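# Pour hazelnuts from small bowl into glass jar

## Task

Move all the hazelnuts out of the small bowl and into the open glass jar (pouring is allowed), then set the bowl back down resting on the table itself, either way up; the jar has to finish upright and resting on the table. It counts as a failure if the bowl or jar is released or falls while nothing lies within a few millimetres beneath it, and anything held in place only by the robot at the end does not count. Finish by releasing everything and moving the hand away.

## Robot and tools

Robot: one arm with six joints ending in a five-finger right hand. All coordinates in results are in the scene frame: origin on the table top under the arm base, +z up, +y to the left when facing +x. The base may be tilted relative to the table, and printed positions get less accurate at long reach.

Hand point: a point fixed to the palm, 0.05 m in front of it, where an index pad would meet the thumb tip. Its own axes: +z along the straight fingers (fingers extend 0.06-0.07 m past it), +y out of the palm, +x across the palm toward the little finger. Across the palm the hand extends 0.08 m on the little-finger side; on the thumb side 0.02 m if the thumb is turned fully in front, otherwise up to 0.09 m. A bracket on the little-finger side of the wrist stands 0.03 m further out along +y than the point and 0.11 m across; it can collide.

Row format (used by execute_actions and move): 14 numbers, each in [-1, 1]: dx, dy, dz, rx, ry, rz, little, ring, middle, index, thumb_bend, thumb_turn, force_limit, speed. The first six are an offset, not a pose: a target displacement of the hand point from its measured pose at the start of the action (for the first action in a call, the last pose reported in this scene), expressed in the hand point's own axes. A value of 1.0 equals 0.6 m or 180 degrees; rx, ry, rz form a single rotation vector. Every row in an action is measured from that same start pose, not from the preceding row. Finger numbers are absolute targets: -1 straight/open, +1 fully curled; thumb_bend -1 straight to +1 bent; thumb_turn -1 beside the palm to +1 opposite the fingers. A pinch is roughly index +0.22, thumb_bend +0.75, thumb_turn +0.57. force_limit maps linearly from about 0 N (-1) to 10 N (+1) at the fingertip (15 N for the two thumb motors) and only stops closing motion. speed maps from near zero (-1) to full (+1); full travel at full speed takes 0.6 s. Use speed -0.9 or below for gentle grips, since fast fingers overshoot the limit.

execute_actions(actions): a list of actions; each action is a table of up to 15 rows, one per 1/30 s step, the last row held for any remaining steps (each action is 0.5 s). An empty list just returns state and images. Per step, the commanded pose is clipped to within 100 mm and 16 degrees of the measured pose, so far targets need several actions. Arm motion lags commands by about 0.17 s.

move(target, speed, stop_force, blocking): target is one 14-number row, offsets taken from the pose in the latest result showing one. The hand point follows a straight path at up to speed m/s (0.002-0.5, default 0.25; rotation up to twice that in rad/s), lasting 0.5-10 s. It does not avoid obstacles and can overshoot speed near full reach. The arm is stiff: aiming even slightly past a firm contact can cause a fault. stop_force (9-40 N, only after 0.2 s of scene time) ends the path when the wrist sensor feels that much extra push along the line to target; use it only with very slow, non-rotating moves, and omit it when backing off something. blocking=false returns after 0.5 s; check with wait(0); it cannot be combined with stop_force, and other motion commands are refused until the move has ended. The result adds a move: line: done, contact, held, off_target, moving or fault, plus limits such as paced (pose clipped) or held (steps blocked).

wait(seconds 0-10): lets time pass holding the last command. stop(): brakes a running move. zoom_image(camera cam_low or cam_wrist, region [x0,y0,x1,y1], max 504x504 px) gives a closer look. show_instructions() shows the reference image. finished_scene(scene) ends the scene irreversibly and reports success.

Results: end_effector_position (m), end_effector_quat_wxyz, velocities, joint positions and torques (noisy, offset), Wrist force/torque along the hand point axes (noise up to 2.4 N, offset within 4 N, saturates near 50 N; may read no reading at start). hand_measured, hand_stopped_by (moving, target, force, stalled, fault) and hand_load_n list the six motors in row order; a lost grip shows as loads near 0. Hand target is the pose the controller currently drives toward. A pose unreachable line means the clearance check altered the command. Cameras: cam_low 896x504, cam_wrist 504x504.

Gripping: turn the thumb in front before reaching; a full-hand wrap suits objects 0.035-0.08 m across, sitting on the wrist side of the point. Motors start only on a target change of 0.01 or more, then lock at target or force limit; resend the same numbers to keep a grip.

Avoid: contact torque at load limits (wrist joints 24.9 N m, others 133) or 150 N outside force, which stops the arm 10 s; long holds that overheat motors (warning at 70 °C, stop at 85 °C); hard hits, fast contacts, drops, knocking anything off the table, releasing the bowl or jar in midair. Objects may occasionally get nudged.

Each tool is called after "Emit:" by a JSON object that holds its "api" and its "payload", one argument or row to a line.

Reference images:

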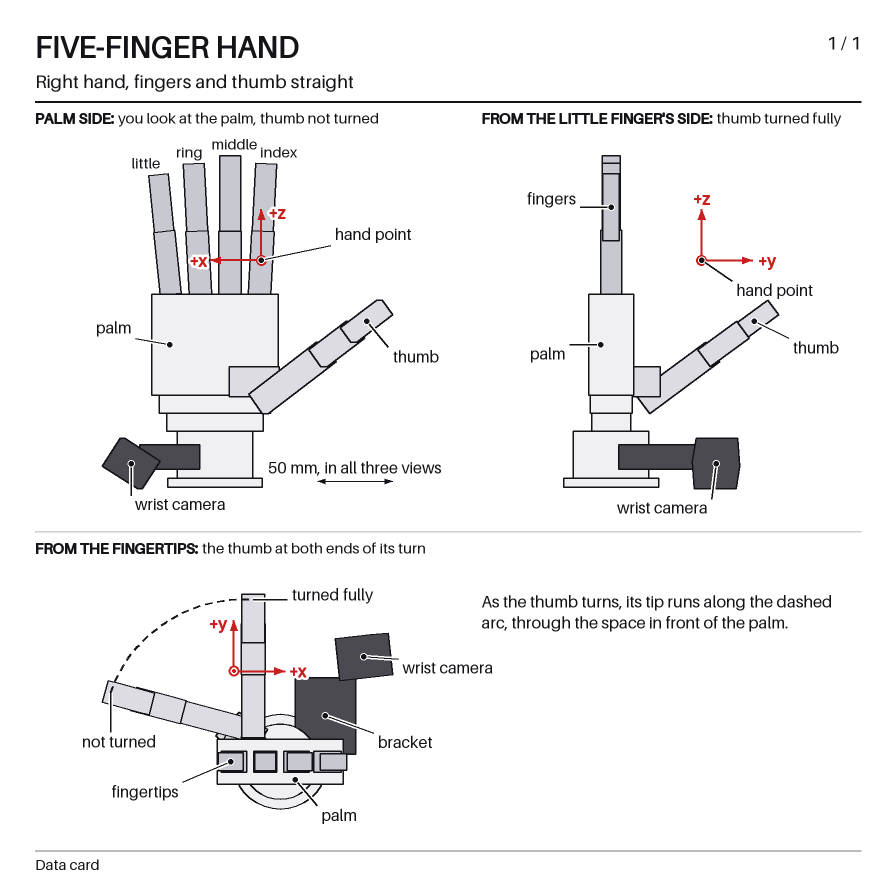

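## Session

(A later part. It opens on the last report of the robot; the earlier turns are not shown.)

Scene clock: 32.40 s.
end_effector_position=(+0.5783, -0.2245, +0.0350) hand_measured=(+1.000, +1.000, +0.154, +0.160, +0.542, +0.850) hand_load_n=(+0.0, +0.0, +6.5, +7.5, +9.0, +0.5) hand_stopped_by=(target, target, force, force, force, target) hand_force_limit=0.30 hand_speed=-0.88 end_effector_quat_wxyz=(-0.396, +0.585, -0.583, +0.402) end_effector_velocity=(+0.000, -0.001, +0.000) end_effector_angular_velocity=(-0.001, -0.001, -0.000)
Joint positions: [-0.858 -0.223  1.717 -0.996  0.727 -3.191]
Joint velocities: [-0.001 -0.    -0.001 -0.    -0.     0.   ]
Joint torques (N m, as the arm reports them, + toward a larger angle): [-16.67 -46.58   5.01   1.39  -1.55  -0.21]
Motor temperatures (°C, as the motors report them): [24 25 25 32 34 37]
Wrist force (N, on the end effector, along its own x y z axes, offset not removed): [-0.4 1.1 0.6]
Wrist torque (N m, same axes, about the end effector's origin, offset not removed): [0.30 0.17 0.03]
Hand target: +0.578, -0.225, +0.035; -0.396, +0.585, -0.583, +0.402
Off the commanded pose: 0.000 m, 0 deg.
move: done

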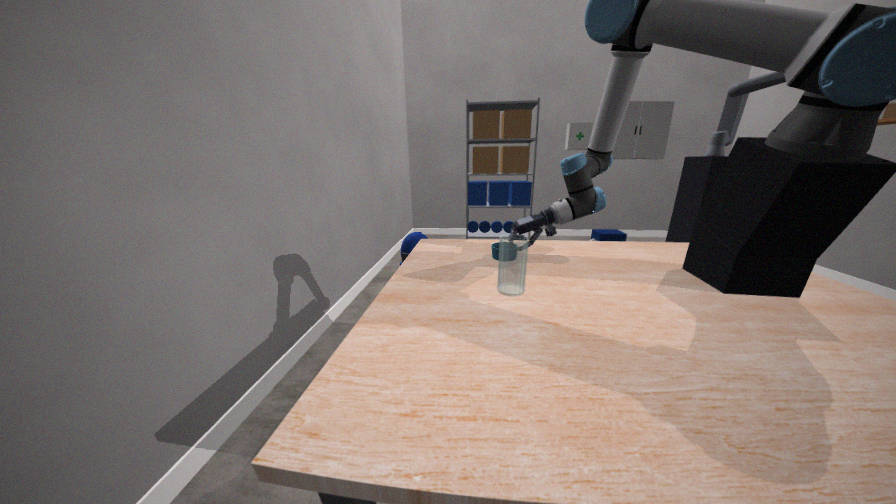

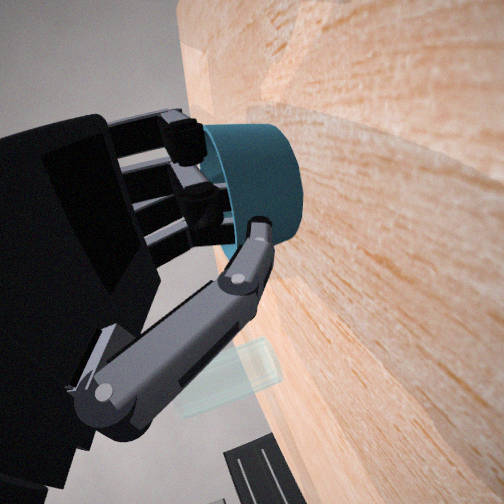

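Emit:
{"api": "move", "payload": {
  "target": [0,-0.008,-0.003,0,0,0,1,1,0.55,0.55,0.95,0.85,0.6,-0.9],
  "speed": 0.01
}}

Emit:
{"api": "move", "payload": {
  "target": [0,-0.03,-0.012,0,0,0,1,1,0.55,0.55,0.95,0.85,0.6,-0.9],
  "speed": 0.02
}}

Emit:
{"api": "zoom_image", "payload": {
  "camera": "cam_low",
  "region": [440, 180, 600, 300]
}}

Scene clock: 34.57 s.
end_effector_position=(+0.5783, -0.2244, +0.0400) hand_measured=(+1.000, +1.000, +0.156, +0.164, +0.562, +0.850) hand_load_n=(+0.0, +0.0, +8.0, +8.5, +9.5, +0.5) hand_stopped_by=(target, target, force, force, force, target) hand_force_limit=0.60 hand_speed=-0.90 end_effector_quat_wxyz=(-0.396, +0.585, -0.583, +0.402) end_effector_velocity=(-0.000, +0.001, +0.002) end_effector_angular_velocity=(+0.001, +0.001, +0.000)
Joint positions: [-0.861 -0.234  1.723 -0.99   0.725 -3.193]
Joint velocities: [-0.001 -0.005  0.003  0.003 -0.001 -0.001]
Joint torques (N m, as the arm reports them, + toward a larger angle): [-23.56 -47.6    6.48   1.67  -1.62  -2.36]
Motor temperatures (°C, as the motors report them): [24 25 25 32 34 37]
Wrist force (N, on the end effector, along its own x y z axes, offset not removed): [0.4 -0.7 1.6]
Wrist torque (N m, same axes, about the end effector's origin, offset not removed): [-0.04 -0.06 0.09]
Hand target: +0.578, -0.224, +0.040; -0.396, +0.585, -0.583, +0.402
Off the commanded pose: 0.000 m, 0 deg.
move: done

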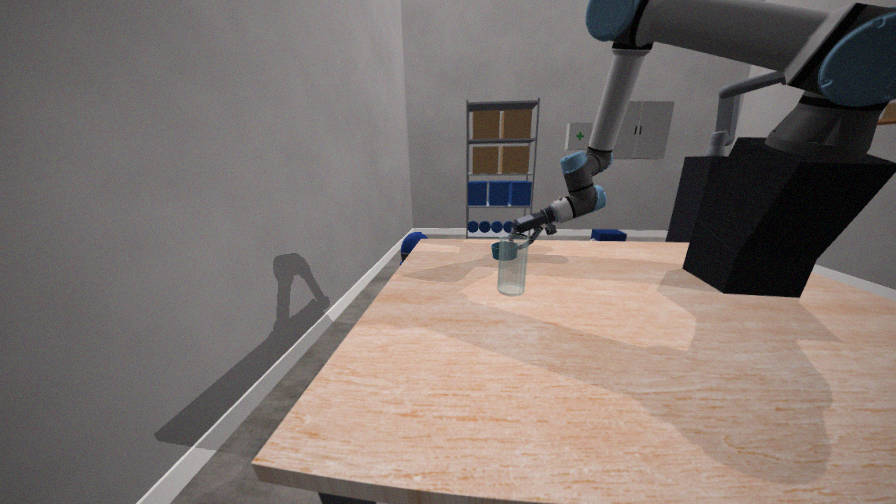

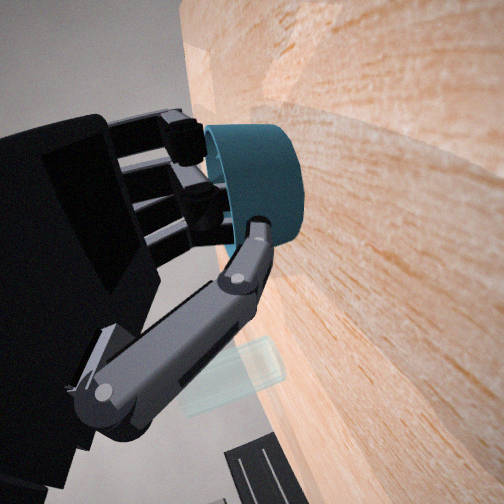

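Scene clock: 35.83 s.
end_effector_position=(+0.5782, -0.2243, +0.0592) hand_measured=(+1.000, +1.000, +0.156, +0.164, +0.564, +0.850) hand_load_n=(+0.0, +0.0, +6.5, +7.0, +3.0, +0.0) hand_stopped_by=(target, target, force, force, force, target) hand_force_limit=0.60 hand_speed=-0.90 end_effector_quat_wxyz=(-0.396, +0.585, -0.583, +0.402) end_effector_velocity=(-0.001, +0.001, +0.001) end_effector_angular_velocity=(+0.002, +0.001, -0.001)
Joint positions: [-0.873 -0.276  1.747 -0.964  0.714 -3.202]
Joint velocities: [-0.001 -0.004  0.004  0.003 -0.001 -0.   ]
Joint torques (N m, as the arm reports them, + toward a larger angle): [-23.4  -48.8    4.17   1.23  -1.05  -2.4 ]
Motor temperatures (°C, as the motors report them): [24 25 25 32 34 37]
Wrist force (N, on the end effector, along its own x y z axes, offset not removed): [0.9 0.0 0.2]
Wrist torque (N m, same axes, about the end effector's origin, offset not removed): [-0.01 -0.25 0.08]
Hand target: +0.578, -0.224, +0.059; -0.396, +0.585, -0.583, +0.402
Off the commanded pose: 0.000 m, 0 deg.
move: done

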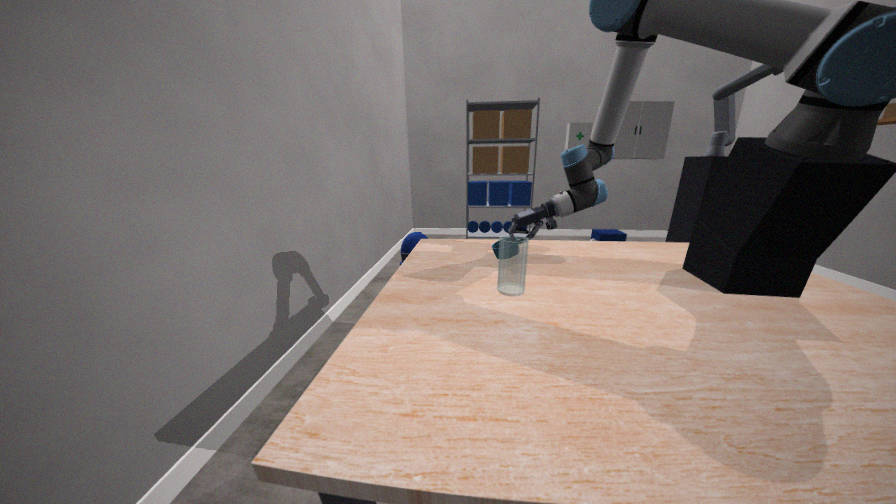

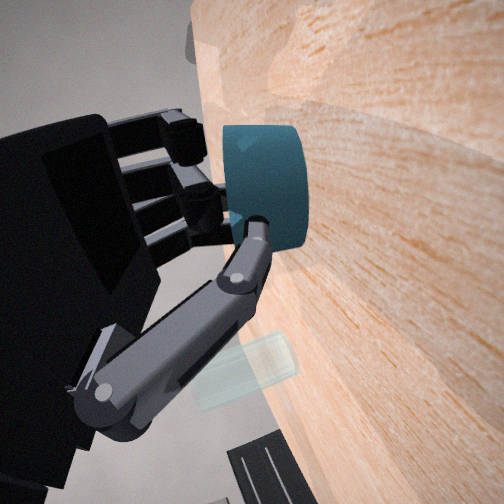

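Region (440, 180, 600, 300) of cam_low's 896x504 image, scaled by 3.150, with more detail than that image has; it fills the top 378 rows of this view, and the rest is white.

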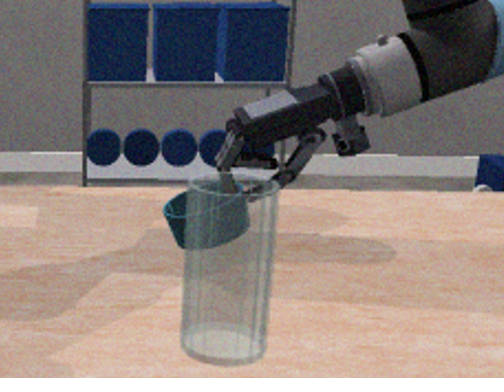

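Emit:
{"api": "move", "payload": {
  "target": [0,-0.02,-0.008,0.1,0,0,1,1,0.6,0.6,0.95,0.85,0.9,-0.9],
  "speed": 0.05
}}

Emit:
{"api": "zoom_image", "payload": {
  "camera": "cam_low",
  "region": [440, 180, 600, 300]
}}

Scene clock: 39.37 s.
end_effector_position=(+0.5781, -0.2241, +0.0722) hand_measured=(+1.000, +1.000, +0.166, +0.172, +0.564, +0.850) hand_load_n=(+0.0, +0.0, +9.0, +8.5, +4.0, +0.5) hand_stopped_by=(target, target, force, force, force, target) hand_force_limit=0.90 hand_speed=-0.90 end_effector_quat_wxyz=(+0.482, -0.516, +0.513, -0.488) end_effector_velocity=(+0.001, -0.001, +0.001) end_effector_angular_velocity=(-0.002, -0.013, +0.001)
Joint positions: [-0.904 -0.162  1.877 -1.675  0.72  -2.853]
Joint velocities: [ 0.     0.007 -0.001 -0.025  0.004  0.012]
Joint torques (N m, as the arm reports them, + toward a larger angle): [-22.66 -33.58   8.61  -3.41   1.97   2.48]
Motor temperatures (°C, as the motors report them): [24 25 25 32 34 37]
Wrist force (N, on the end effector, along its own x y z axes, offset not removed): [-1.3 1.8 -0.5]
Wrist torque (N m, same axes, about the end effector's origin, offset not removed): [0.10 0.19 -0.05]
Hand target: +0.578, -0.224, +0.072; +0.482, -0.515, +0.513, -0.488
Off the commanded pose: 0.000 m, 0 deg.
move: done

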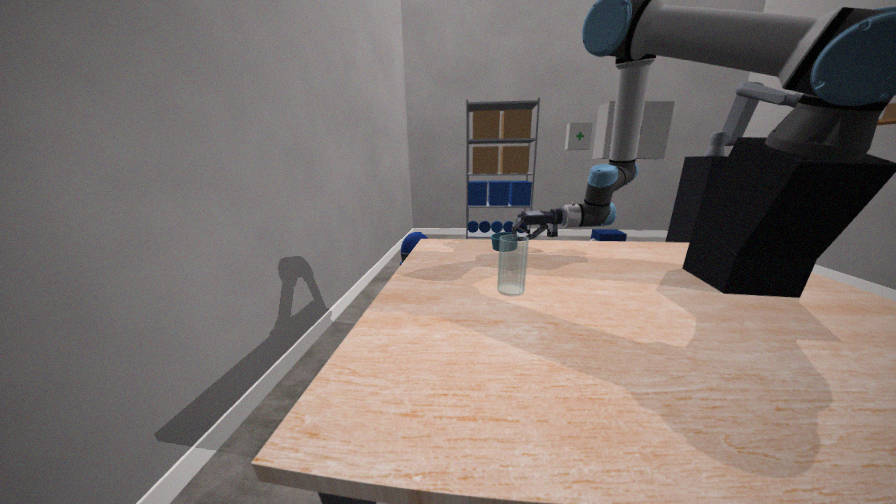

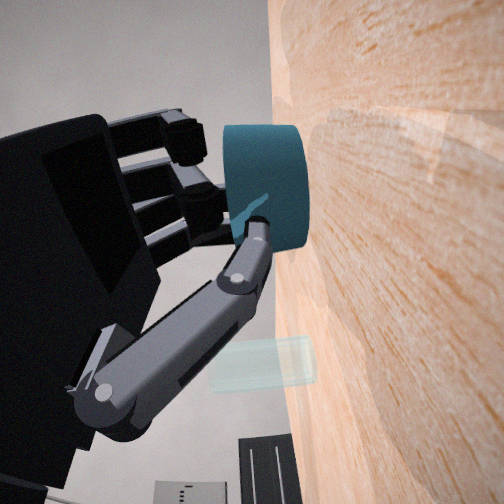

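Region (440, 180, 600, 300) of cam_low's 896x504 image, scaled by 3.150, with more detail than that image has; it fills the top 378 rows of this view, and the rest is white.

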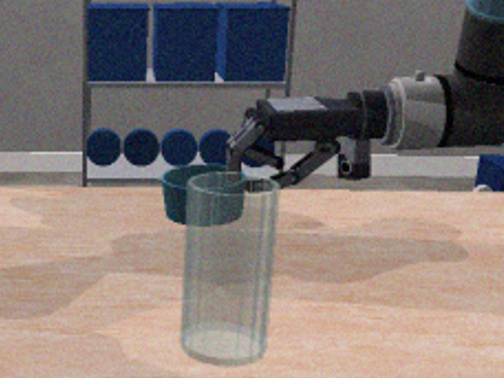

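Emit:
{"api": "move", "payload": {
  "target": [-0.05,-0.22,-0.03,0,0,0,1,1,0.6,0.6,0.95,0.85,0.9,-0.9],
  "speed": 0.08
}}

Emit:
{"api": "move", "payload": {
  "target": [-0.25,0,0,0,0,-0.22,1,1,0.6,0.6,0.95,0.85,0.9,-0.9],
  "speed": 0.08
}}

Emit:
{"api": "zoom_image", "payload": {
  "camera": "cam_low",
  "region": [430, 150, 630, 300]
}}

Scene clock: 41.87 s.
end_effector_position=(+0.5681, -0.1931, +0.2046) hand_measured=(+1.000, +1.000, +0.166, +0.172, +0.564, +0.850) hand_load_n=(+0.0, +0.0, +9.0, +8.5, +4.0, +0.5) hand_stopped_by=(target, target, force, force, force, target) hand_force_limit=0.90 hand_speed=-0.90 end_effector_quat_wxyz=(+0.482, -0.516, +0.513, -0.488) end_effector_velocity=(+0.000, +0.001, +0.002) end_effector_angular_velocity=(-0.000, +0.000, +0.001)
Joint positions: [-0.958 -0.51   2.116 -1.564  0.666 -2.856]
Joint velocities: [-0.    -0.006  0.002  0.004 -0.001 -0.   ]
Joint torques (N m, as the arm reports them, + toward a larger angle): [-21.69 -39.21   5.72  -0.09  -0.64  -2.36]
Motor temperatures (°C, as the motors report them): [24 25 25 32 34 37]
Wrist force (N, on the end effector, along its own x y z axes, offset not removed): [1.0 0.8 2.8]
Wrist torque (N m, same axes, about the end effector's origin, offset not removed): [-0.22 -0.24 0.05]
Hand target: +0.568, -0.193, +0.205; +0.482, -0.516, +0.513, -0.488
Off the commanded pose: 0.000 m, 0 deg.
move: done

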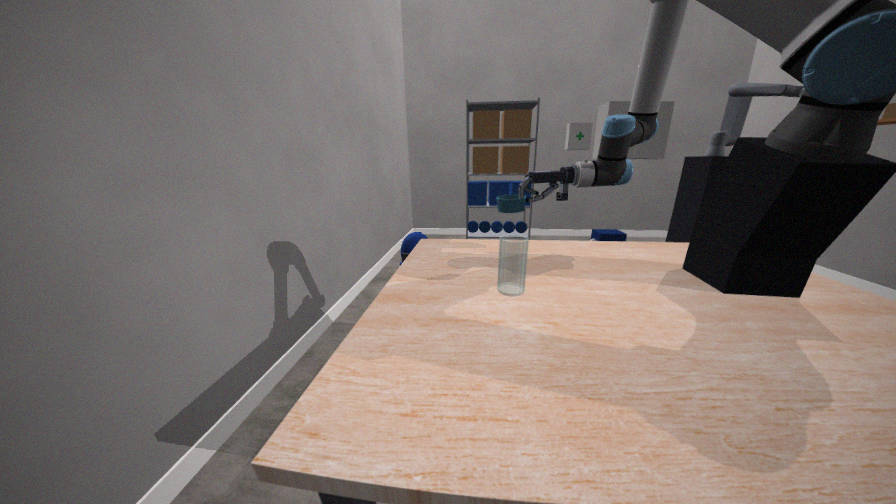

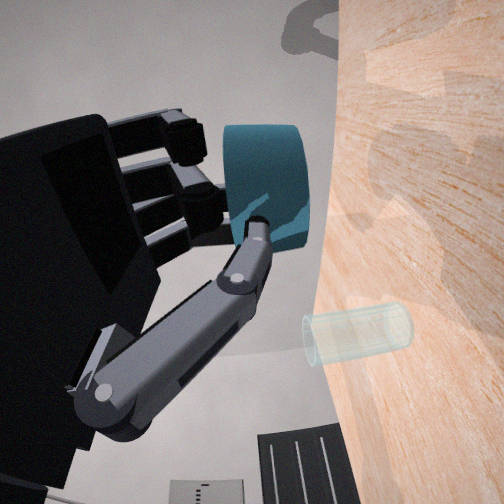

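Scene clock: 46.53 s.
end_effector_position=(+0.5685, -0.0434, +0.2034) hand_measured=(+1.000, +1.000, +0.166, +0.172, +0.564, +0.850) hand_load_n=(+0.0, +0.0, +9.5, +8.0, +4.0, +0.5) hand_stopped_by=(target, target, force, force, force, target) hand_force_limit=0.90 hand_speed=-0.90 end_effector_quat_wxyz=(-0.289, +0.659, -0.309, +0.622) end_effector_velocity=(-0.000, +0.002, -0.000) end_effector_angular_velocity=(-0.011, +0.001, -0.000)
Joint positions: [-0.512 -0.7    2.338 -1.609  1.112 -3.526]
Joint velocities: [ 0.01  -0.003  0.001  0.002  0.01  -0.011]
Joint torques (N m, as the arm reports them, + toward a larger angle): [ -1.45 -37.37   7.37  -0.34   2.01  -2.06]
Motor temperatures (°C, as the motors report them): [24 25 25 32 34 37]
Wrist force (N, on the end effector, along its own x y z axes, offset not removed): [0.8 -0.4 -0.5]
Wrist torque (N m, same axes, about the end effector's origin, offset not removed): [-0.14 -0.25 0.01]
Hand target: +0.568, -0.043, +0.203; -0.288, +0.659, -0.308, +0.623
Off the commanded pose: 0.000 m, 0 deg.
move: done

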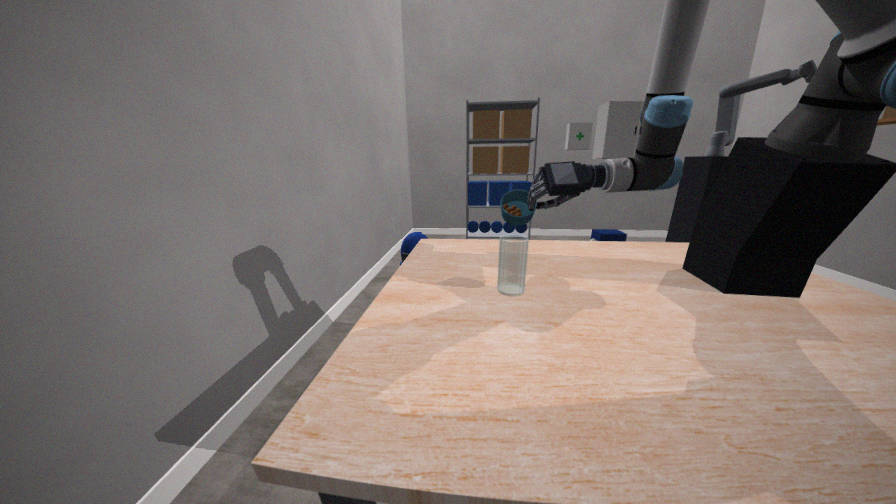

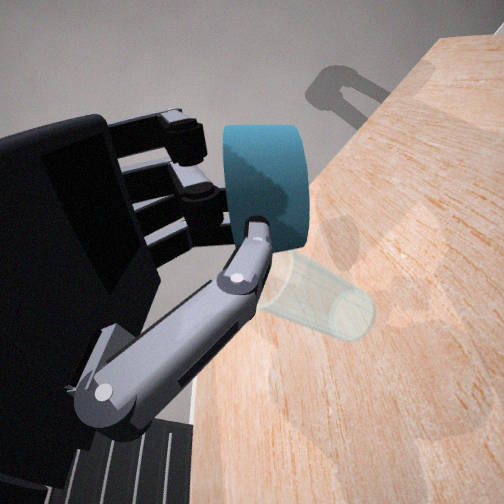

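Region (430, 150, 630, 300) of cam_low's 896x504 image, scaled by 2.520, with more detail than that image has; it fills the top 378 rows of this view, and the rest is white.

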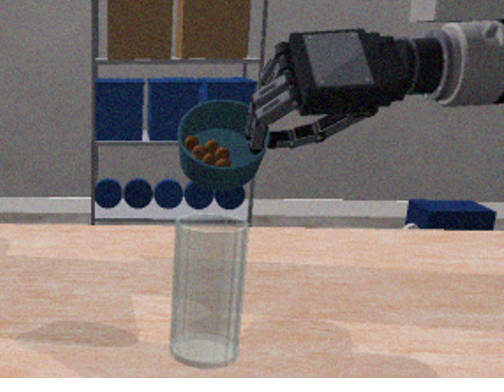

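Emit:
{"api": "move", "payload": {
  "target": [-0.055,-0.007,0.027,0,0,-0.11,1,1,0.6,0.6,0.95,0.85,0.9,-0.9],
  "speed": 0.06
}}

Emit:
{"api": "zoom_image", "payload": {
  "camera": "cam_low",
  "region": [430, 150, 630, 300]
}}

Scene clock: 50.03 s.
end_effector_position=(+0.5836, -0.0155, +0.1845) hand_measured=(+1.000, +1.000, +0.166, +0.172, +0.564, +0.850) hand_load_n=(+0.0, +0.0, +9.5, +8.0, +4.5, +0.5) hand_stopped_by=(target, target, force, force, force, target) hand_force_limit=0.90 hand_speed=-0.90 end_effector_quat_wxyz=(-0.178, +0.702, -0.191, +0.663) end_effector_velocity=(+0.000, +0.002, -0.001) end_effector_angular_velocity=(-0.011, +0.001, +0.002)
Joint positions: [-0.324 -0.671  2.278 -1.58   1.299 -3.865]
Joint velocities: [ 0.008  0.002 -0.002  0.002  0.006 -0.011]
Joint torques (N m, as the arm reports them, + toward a larger angle): [ -1.89 -22.92 -16.3    0.06   2.3   -2.05]
Motor temperatures (°C, as the motors report them): [24 25 25 32 34 37]
Wrist force (N, on the end effector, along its own x y z axes, offset not removed): [0.3 0.7 1.6]
Wrist torque (N m, same axes, about the end effector's origin, offset not removed): [-0.08 -0.22 0.12]
Hand target: +0.584, -0.015, +0.184; -0.177, +0.702, -0.191, +0.663
Off the commanded pose: 0.000 m, 0 deg.
move: done

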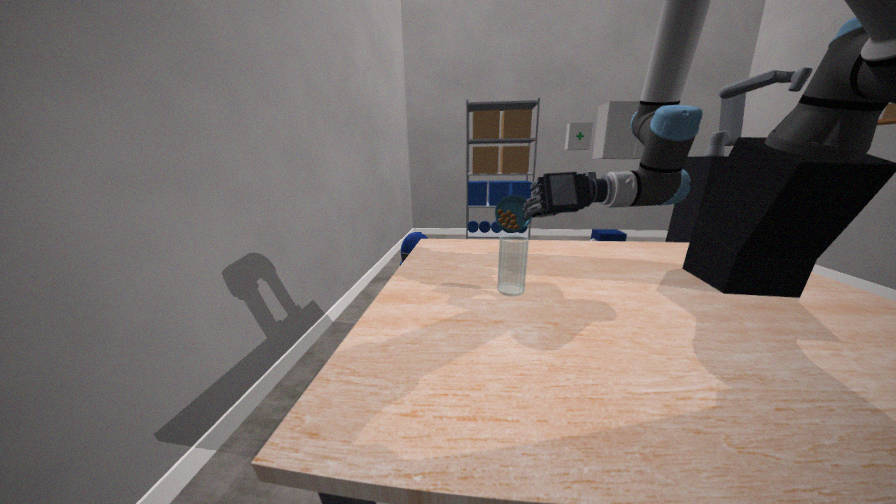

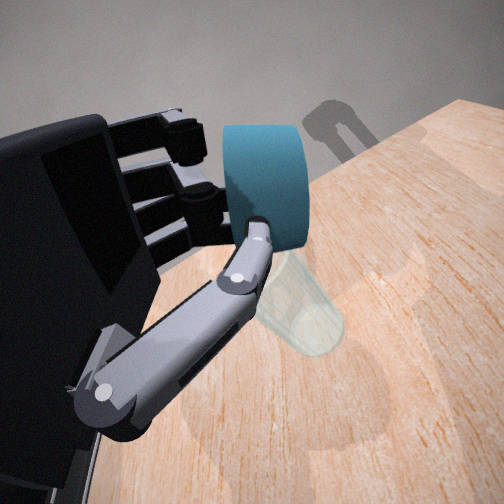

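Region (430, 150, 630, 300) of cam_low's 896x504 image, scaled by 2.520, with more detail than that image has; it fills the top 378 rows of this view, and the rest is white.

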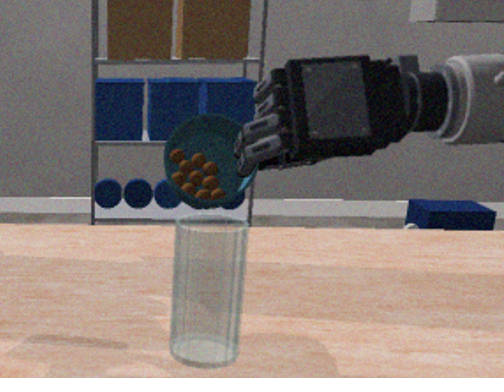

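Emit:
{"api": "move", "payload": {
  "target": [-0.01,0.006,-0.007,0,0,-0.12,1,1,0.6,0.6,0.95,0.85,0.9,-0.9],
  "speed": 0.035
}}

Emit:
{"api": "zoom_image", "payload": {
  "camera": "cam_low",
  "region": [430, 150, 630, 300]
}}

Scene clock: 55.87 s.
end_effector_position=(+0.5789, -0.0156, +0.1778) hand_measured=(+1.000, +1.000, +0.166, +0.172, +0.564, +0.850) hand_load_n=(+0.0, +0.0, +9.5, +7.5, +5.0, +0.5) hand_stopped_by=(target, target, force, force, force, target) hand_force_limit=0.90 hand_speed=-0.90 end_effector_quat_wxyz=(-0.051, +0.725, -0.057, +0.684) end_effector_velocity=(+0.001, -0.000, +0.000) end_effector_angular_velocity=(-0.013, -0.002, +0.000)
Joint positions: [-0.25  -0.618  2.261 -1.616  1.373 -4.238]
Joint velocities: [ 0.002  0.003 -0.002 -0.002  0.003 -0.013]
Joint torques (N m, as the arm reports them, + toward a larger angle): [ -1.15 -23.27 -13.19  -3.43   1.9   -2.26]
Motor temperatures (°C, as the motors report them): [24 25 25 32 34 37]
Wrist force (N, on the end effector, along its own x y z axes, offset not removed): [-0.6 0.6 0.2]
Wrist torque (N m, same axes, about the end effector's origin, offset not removed): [-0.09 -0.08 0.15]
Hand target: +0.579, -0.016, +0.178; -0.050, +0.725, -0.056, +0.684
Off the commanded pose: 0.000 m, 0 deg.
move: done

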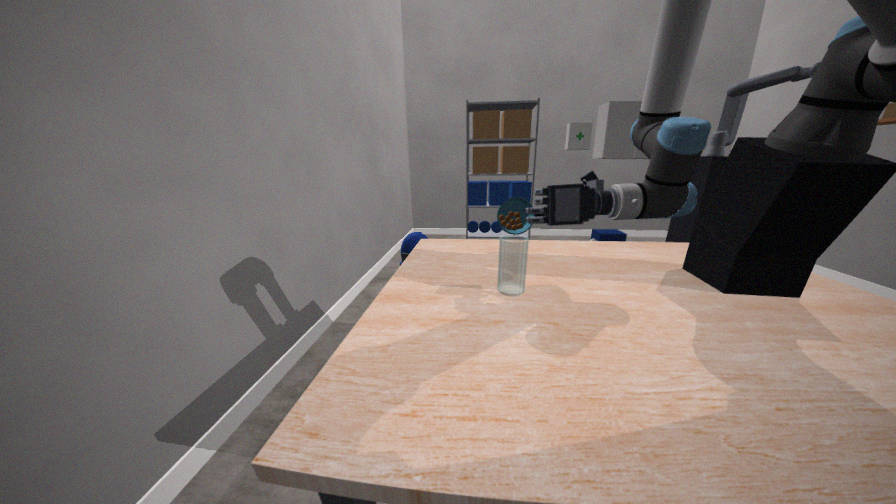

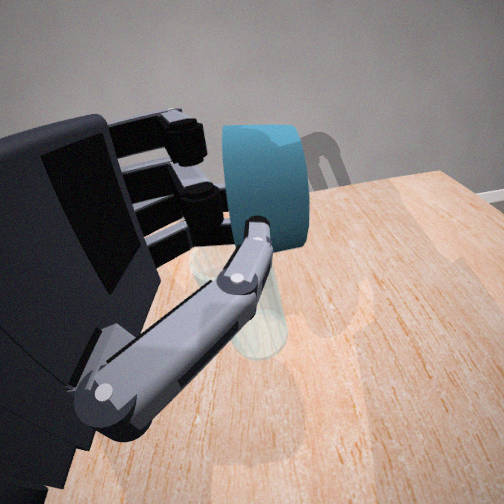

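Region (430, 150, 630, 300) of cam_low's 896x504 image, scaled by 2.520, with more detail than that image has; it fills the top 378 rows of this view, and the rest is white.

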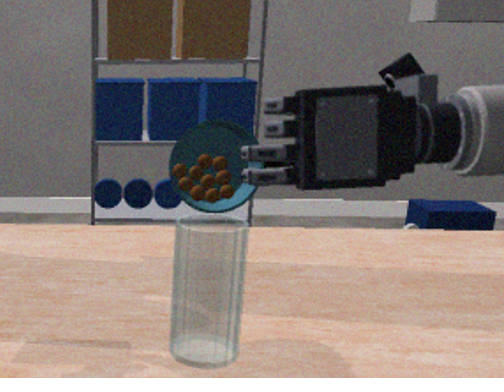

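Emit:
{"api": "move", "payload": {
  "target": [-0.006,0.01,0,0,0,-0.1,1,1,0.6,0.6,0.95,0.85,0.9,-0.9],
  "speed": 0.025
}}

Emit:
{"api": "zoom_image", "payload": {
  "camera": "cam_low",
  "region": [430, 170, 630, 320]
}}

Scene clock: 62.50 s.
end_effector_position=(+0.5786, -0.0209, +0.1733) hand_measured=(+1.000, +1.000, +0.166, +0.172, +0.564, +0.850) hand_load_n=(+0.0, +0.0, +6.0, +9.5, +8.0, +1.5) hand_stopped_by=(target, target, force, force, force, target) hand_force_limit=0.90 hand_speed=-0.90 end_effector_quat_wxyz=(+0.057, +0.725, +0.057, +0.684) end_effector_velocity=(-0.000, -0.000, -0.000) end_effector_angular_velocity=(-0.009, -0.000, +0.000)
Joint positions: [-0.215 -0.557  2.232 -1.648  1.408 -4.55 ]
Joint velocities: [ 0.001  0.003 -0.001 -0.002  0.002 -0.009]
Joint torques (N m, as the arm reports them, + toward a larger angle): [ -2.48 -24.26 -11.09  -2.04   1.87  -2.06]
Motor temperatures (°C, as the motors report them): [24 25 25 32 34 37]
Wrist force (N, on the end effector, along its own x y z axes, offset not removed): [3.4 -1.2 -0.7]
Wrist torque (N m, same axes, about the end effector's origin, offset not removed): [-0.20 0.01 0.05]
Hand target: +0.579, -0.021, +0.173; +0.057, +0.725, +0.057, +0.684
Off the commanded pose: 0.000 m, 0 deg.
move: done

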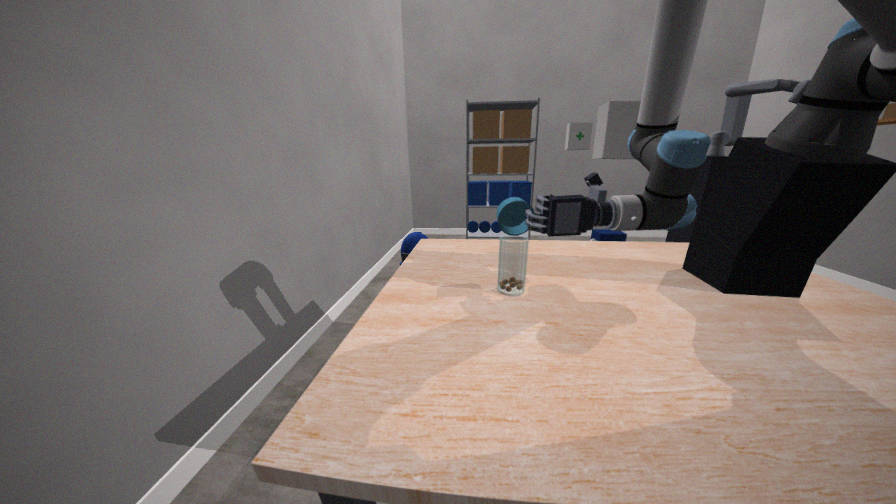

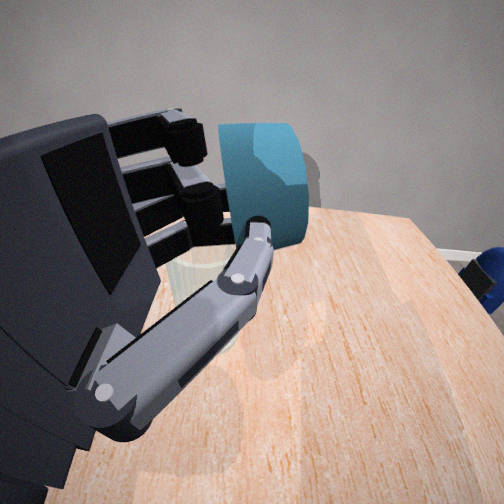

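Region (430, 170, 630, 320) of cam_low's 896x504 image, scaled by 2.520, with more detail than that image has; it fills the top 378 rows of this view, and the rest is white.

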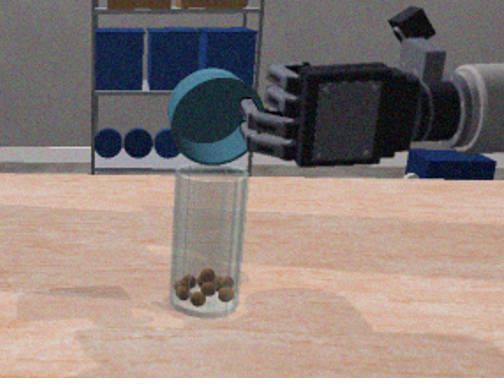

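Emit:
{"api": "move", "payload": {
  "target": [0.05,0.01,0,0,0,0,1,1,0.6,0.6,0.95,0.85,0.9,-0.9],
  "speed": 0.05
}}

Emit:
{"api": "move", "payload": {
  "target": [-0.05,0.28,0,0,0,0.55,1,1,0.6,0.6,0.95,0.85,0.9,-0.9],
  "speed": 0.2
}}

Emit:
{"api": "move", "payload": {
  "target": [0,0.24,0.016,0,0,0,1,1,0.6,0.6,0.95,0.85,0.9,-0.9],
  "speed": 0.1
}}

Emit:
{"api": "zoom_image", "payload": {
  "camera": "cam_low",
  "region": [440, 180, 600, 300]
}}

Scene clock: 63.63 s.
end_effector_position=(+0.5804, -0.0221, +0.2037) hand_measured=(+1.000, +1.000, +0.166, +0.172, +0.564, +0.850) hand_load_n=(+0.0, +0.0, +9.0, +7.5, +5.5, +1.0) hand_stopped_by=(target, target, force, force, force, target) hand_force_limit=0.90 hand_speed=-0.90 end_effector_quat_wxyz=(+0.057, +0.725, +0.057, +0.684) end_effector_velocity=(-0.000, +0.000, +0.002) end_effector_angular_velocity=(+0.000, +0.001, -0.000)
Joint positions: [-0.248 -0.642  2.269 -1.6    1.375 -4.551]
Joint velocities: [-0.002 -0.006  0.003  0.003 -0.002  0.   ]
Joint torques (N m, as the arm reports them, + toward a larger angle): [-21.48 -39.09  10.01  -0.13  -0.9   -2.14]
Motor temperatures (°C, as the motors report them): [24 25 25 32 34 37]
Wrist force (N, on the end effector, along its own x y z axes, offset not removed): [-0.8 0.1 0.5]
Wrist torque (N m, same axes, about the end effector's origin, offset not removed): [-0.01 -0.01 0.05]
Hand target: +0.580, -0.022, +0.204; +0.057, +0.725, +0.057, +0.684
Off the commanded pose: 0.000 m, 0 deg.
move: done

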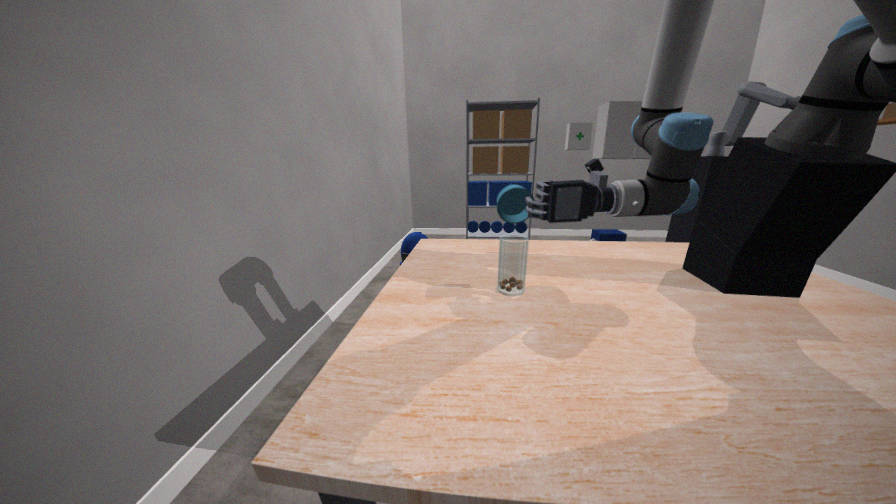

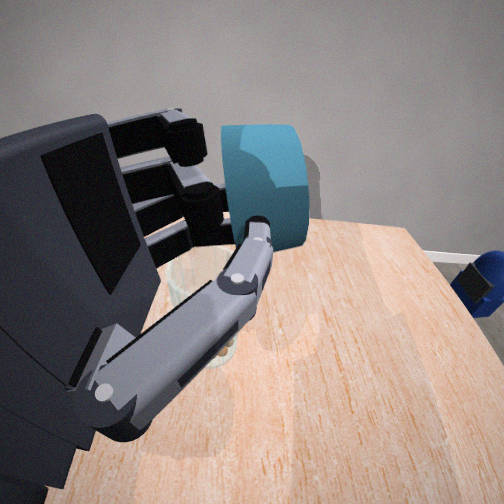

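Scene clock: 68.40 s.
end_effector_position=(+0.5798, -0.1926, +0.2010) hand_measured=(+1.000, +1.000, +0.166, +0.172, +0.564, +0.850) hand_load_n=(+0.0, +0.0, +8.5, +8.5, +4.5, +0.5) hand_stopped_by=(target, target, force, force, force, target) hand_force_limit=0.90 hand_speed=-0.90 end_effector_quat_wxyz=(+0.483, -0.515, +0.514, -0.487) end_effector_velocity=(+0.000, -0.001, -0.000) end_effector_angular_velocity=(+0.011, -0.002, +0.002)
Joint positions: [-0.93  -0.503  2.087 -1.543  0.694 -2.851]
Joint velocities: [-0.002  0.004 -0.004 -0.003 -0.004  0.013]
Joint torques (N m, as the arm reports them, + toward a larger angle): [-22.49 -27.48 -19.18  -2.86  -1.05   2.1 ]
Motor temperatures (°C, as the motors report them): [24 25 25 32 34 37]
Wrist force (N, on the end effector, along its own x y z axes, offset not removed): [0.8 0.8 0.2]
Wrist torque (N m, same axes, about the end effector's origin, offset not removed): [0.03 -0.12 0.10]
Hand target: +0.580, -0.193, +0.201; +0.483, -0.514, +0.514, -0.487
Off the commanded pose: 0.000 m, 0 deg.
move: done

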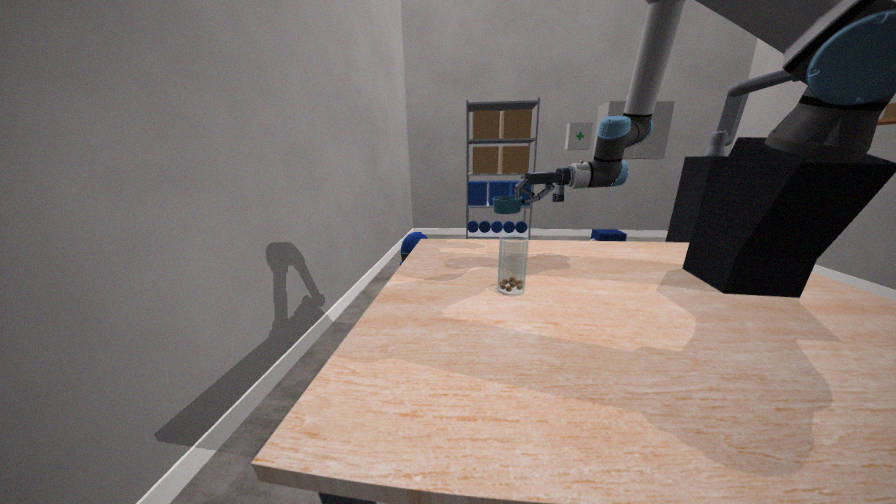

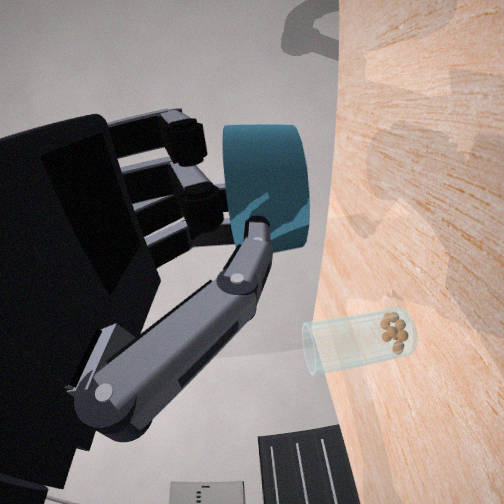

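Scene clock: 70.33 s.
end_effector_position=(+0.5808, -0.1932, +0.0568) hand_measured=(+1.000, +1.000, +0.166, +0.172, +0.564, +0.850) hand_load_n=(+0.0, +0.0, +8.5, +8.5, +4.5, +0.5) hand_stopped_by=(target, target, force, force, force, target) hand_force_limit=0.90 hand_speed=-0.90 end_effector_quat_wxyz=(+0.483, -0.515, +0.514, -0.487) end_effector_velocity=(+0.001, -0.001, -0.002) end_effector_angular_velocity=(-0.001, -0.001, -0.001)
Joint positions: [-0.83  -0.146  1.897 -1.714  0.793 -2.845]
Joint velocities: [ 0.001  0.004 -0.005 -0.001  0.002  0.   ]
Joint torques (N m, as the arm reports them, + toward a larger angle): [ -4.17 -30.69 -13.97  -3.18   1.84   2.39]
Motor temperatures (°C, as the motors report them): [24 25 25 32 35 37]
Wrist force (N, on the end effector, along its own x y z axes, offset not removed): [0.4 0.5 2.1]
Wrist torque (N m, same axes, about the end effector's origin, offset not removed): [-0.14 -0.22 0.02]
Hand target: +0.581, -0.193, +0.057; +0.483, -0.515, +0.514, -0.487
Off the commanded pose: 0.000 m, 0 deg.
move: done

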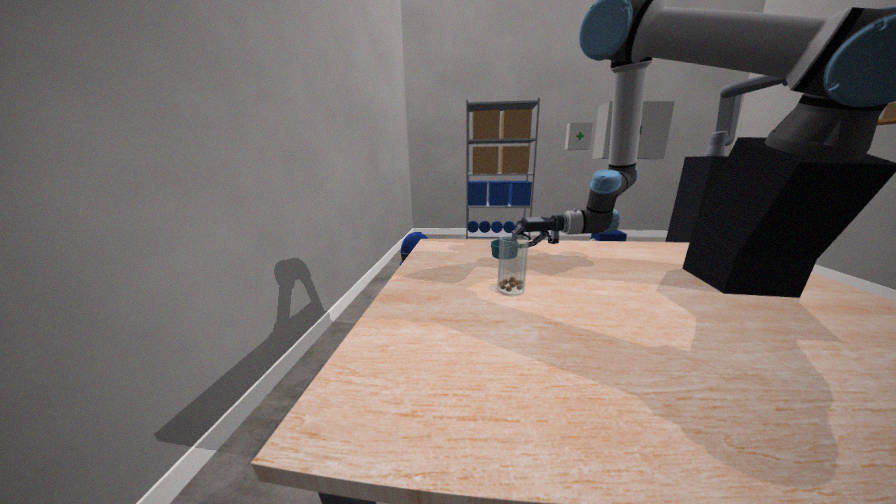

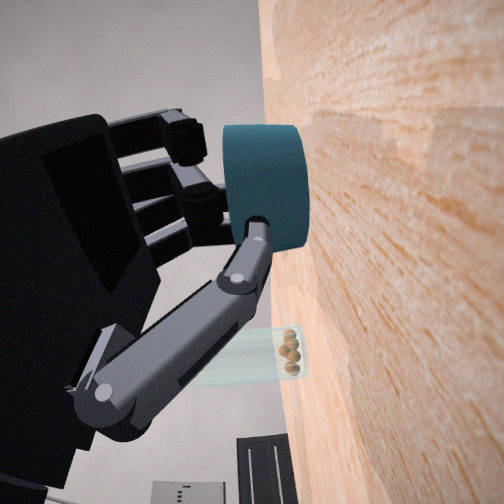

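Region (440, 180, 600, 300) of cam_low's 896x504 image, scaled by 3.150, with more detail than that image has; it fills the top 378 rows of this view, and the rest is white.

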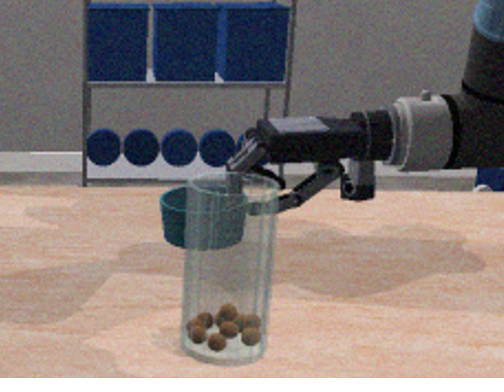

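Emit:
{"api": "move", "payload": {
  "target": [0,0.036,0.002,0,0,0,1,1,0.6,0.6,0.95,0.85,0.9,-0.9],
  "speed": 0.008,
  "stop_force": 9
}}

Scene clock: 73.33 s.
end_effector_position=(+0.5807, -0.1933, +0.0353) hand_measured=(+1.000, +1.000, +0.166, +0.172, +0.564, +0.850) hand_load_n=(+0.0, +0.0, +8.5, +7.0, +6.5, +1.0) hand_stopped_by=(target, target, force, force, force, target) hand_force_limit=0.90 hand_speed=-0.90 end_effector_quat_wxyz=(+0.483, -0.515, +0.514, -0.487) end_effector_velocity=(+0.000, -0.000, -0.002) end_effector_angular_velocity=(+0.000, -0.000, -0.000)
Joint positions: [-0.815 -0.095  1.859 -1.727  0.809 -2.845]
Joint velocities: [ 0.001  0.005 -0.004 -0.001  0.001  0.   ]
Joint torques (N m, as the arm reports them, + toward a larger angle): [ -1.6  -32.04 -12.27  -2.77   1.78   2.28]
Motor temperatures (°C, as the motors report them): [24 25 25 32 35 37]
Wrist force (N, on the end effector, along its own x y z axes, offset not removed): [-0.1 -2.7 -0.6]
Wrist torque (N m, same axes, about the end effector's origin, offset not removed): [-0.10 0.01 -0.01]
Hand target: +0.581, -0.193, +0.035; +0.483, -0.515, +0.514, -0.487
Off the commanded pose: 0.000 m, 0 deg.
move: done

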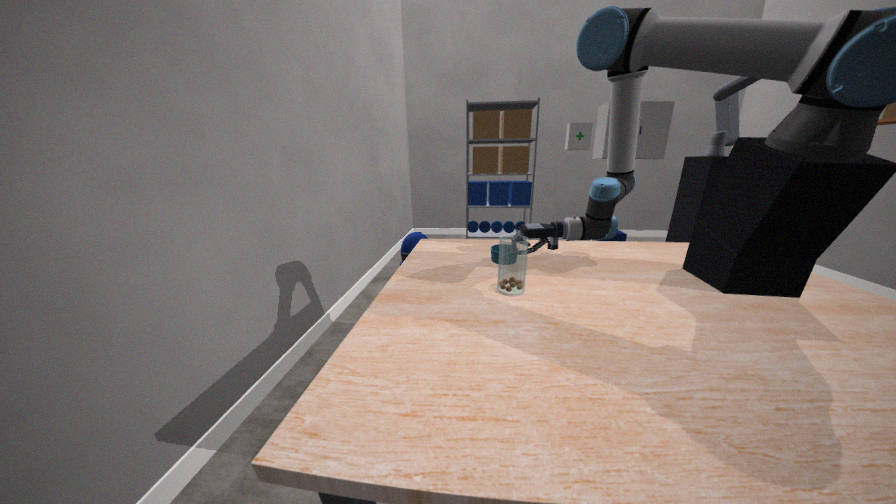

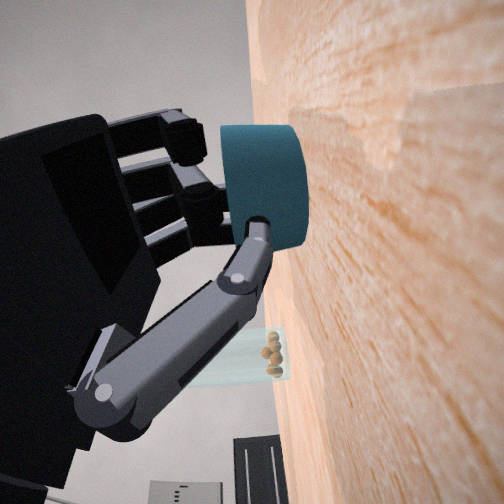

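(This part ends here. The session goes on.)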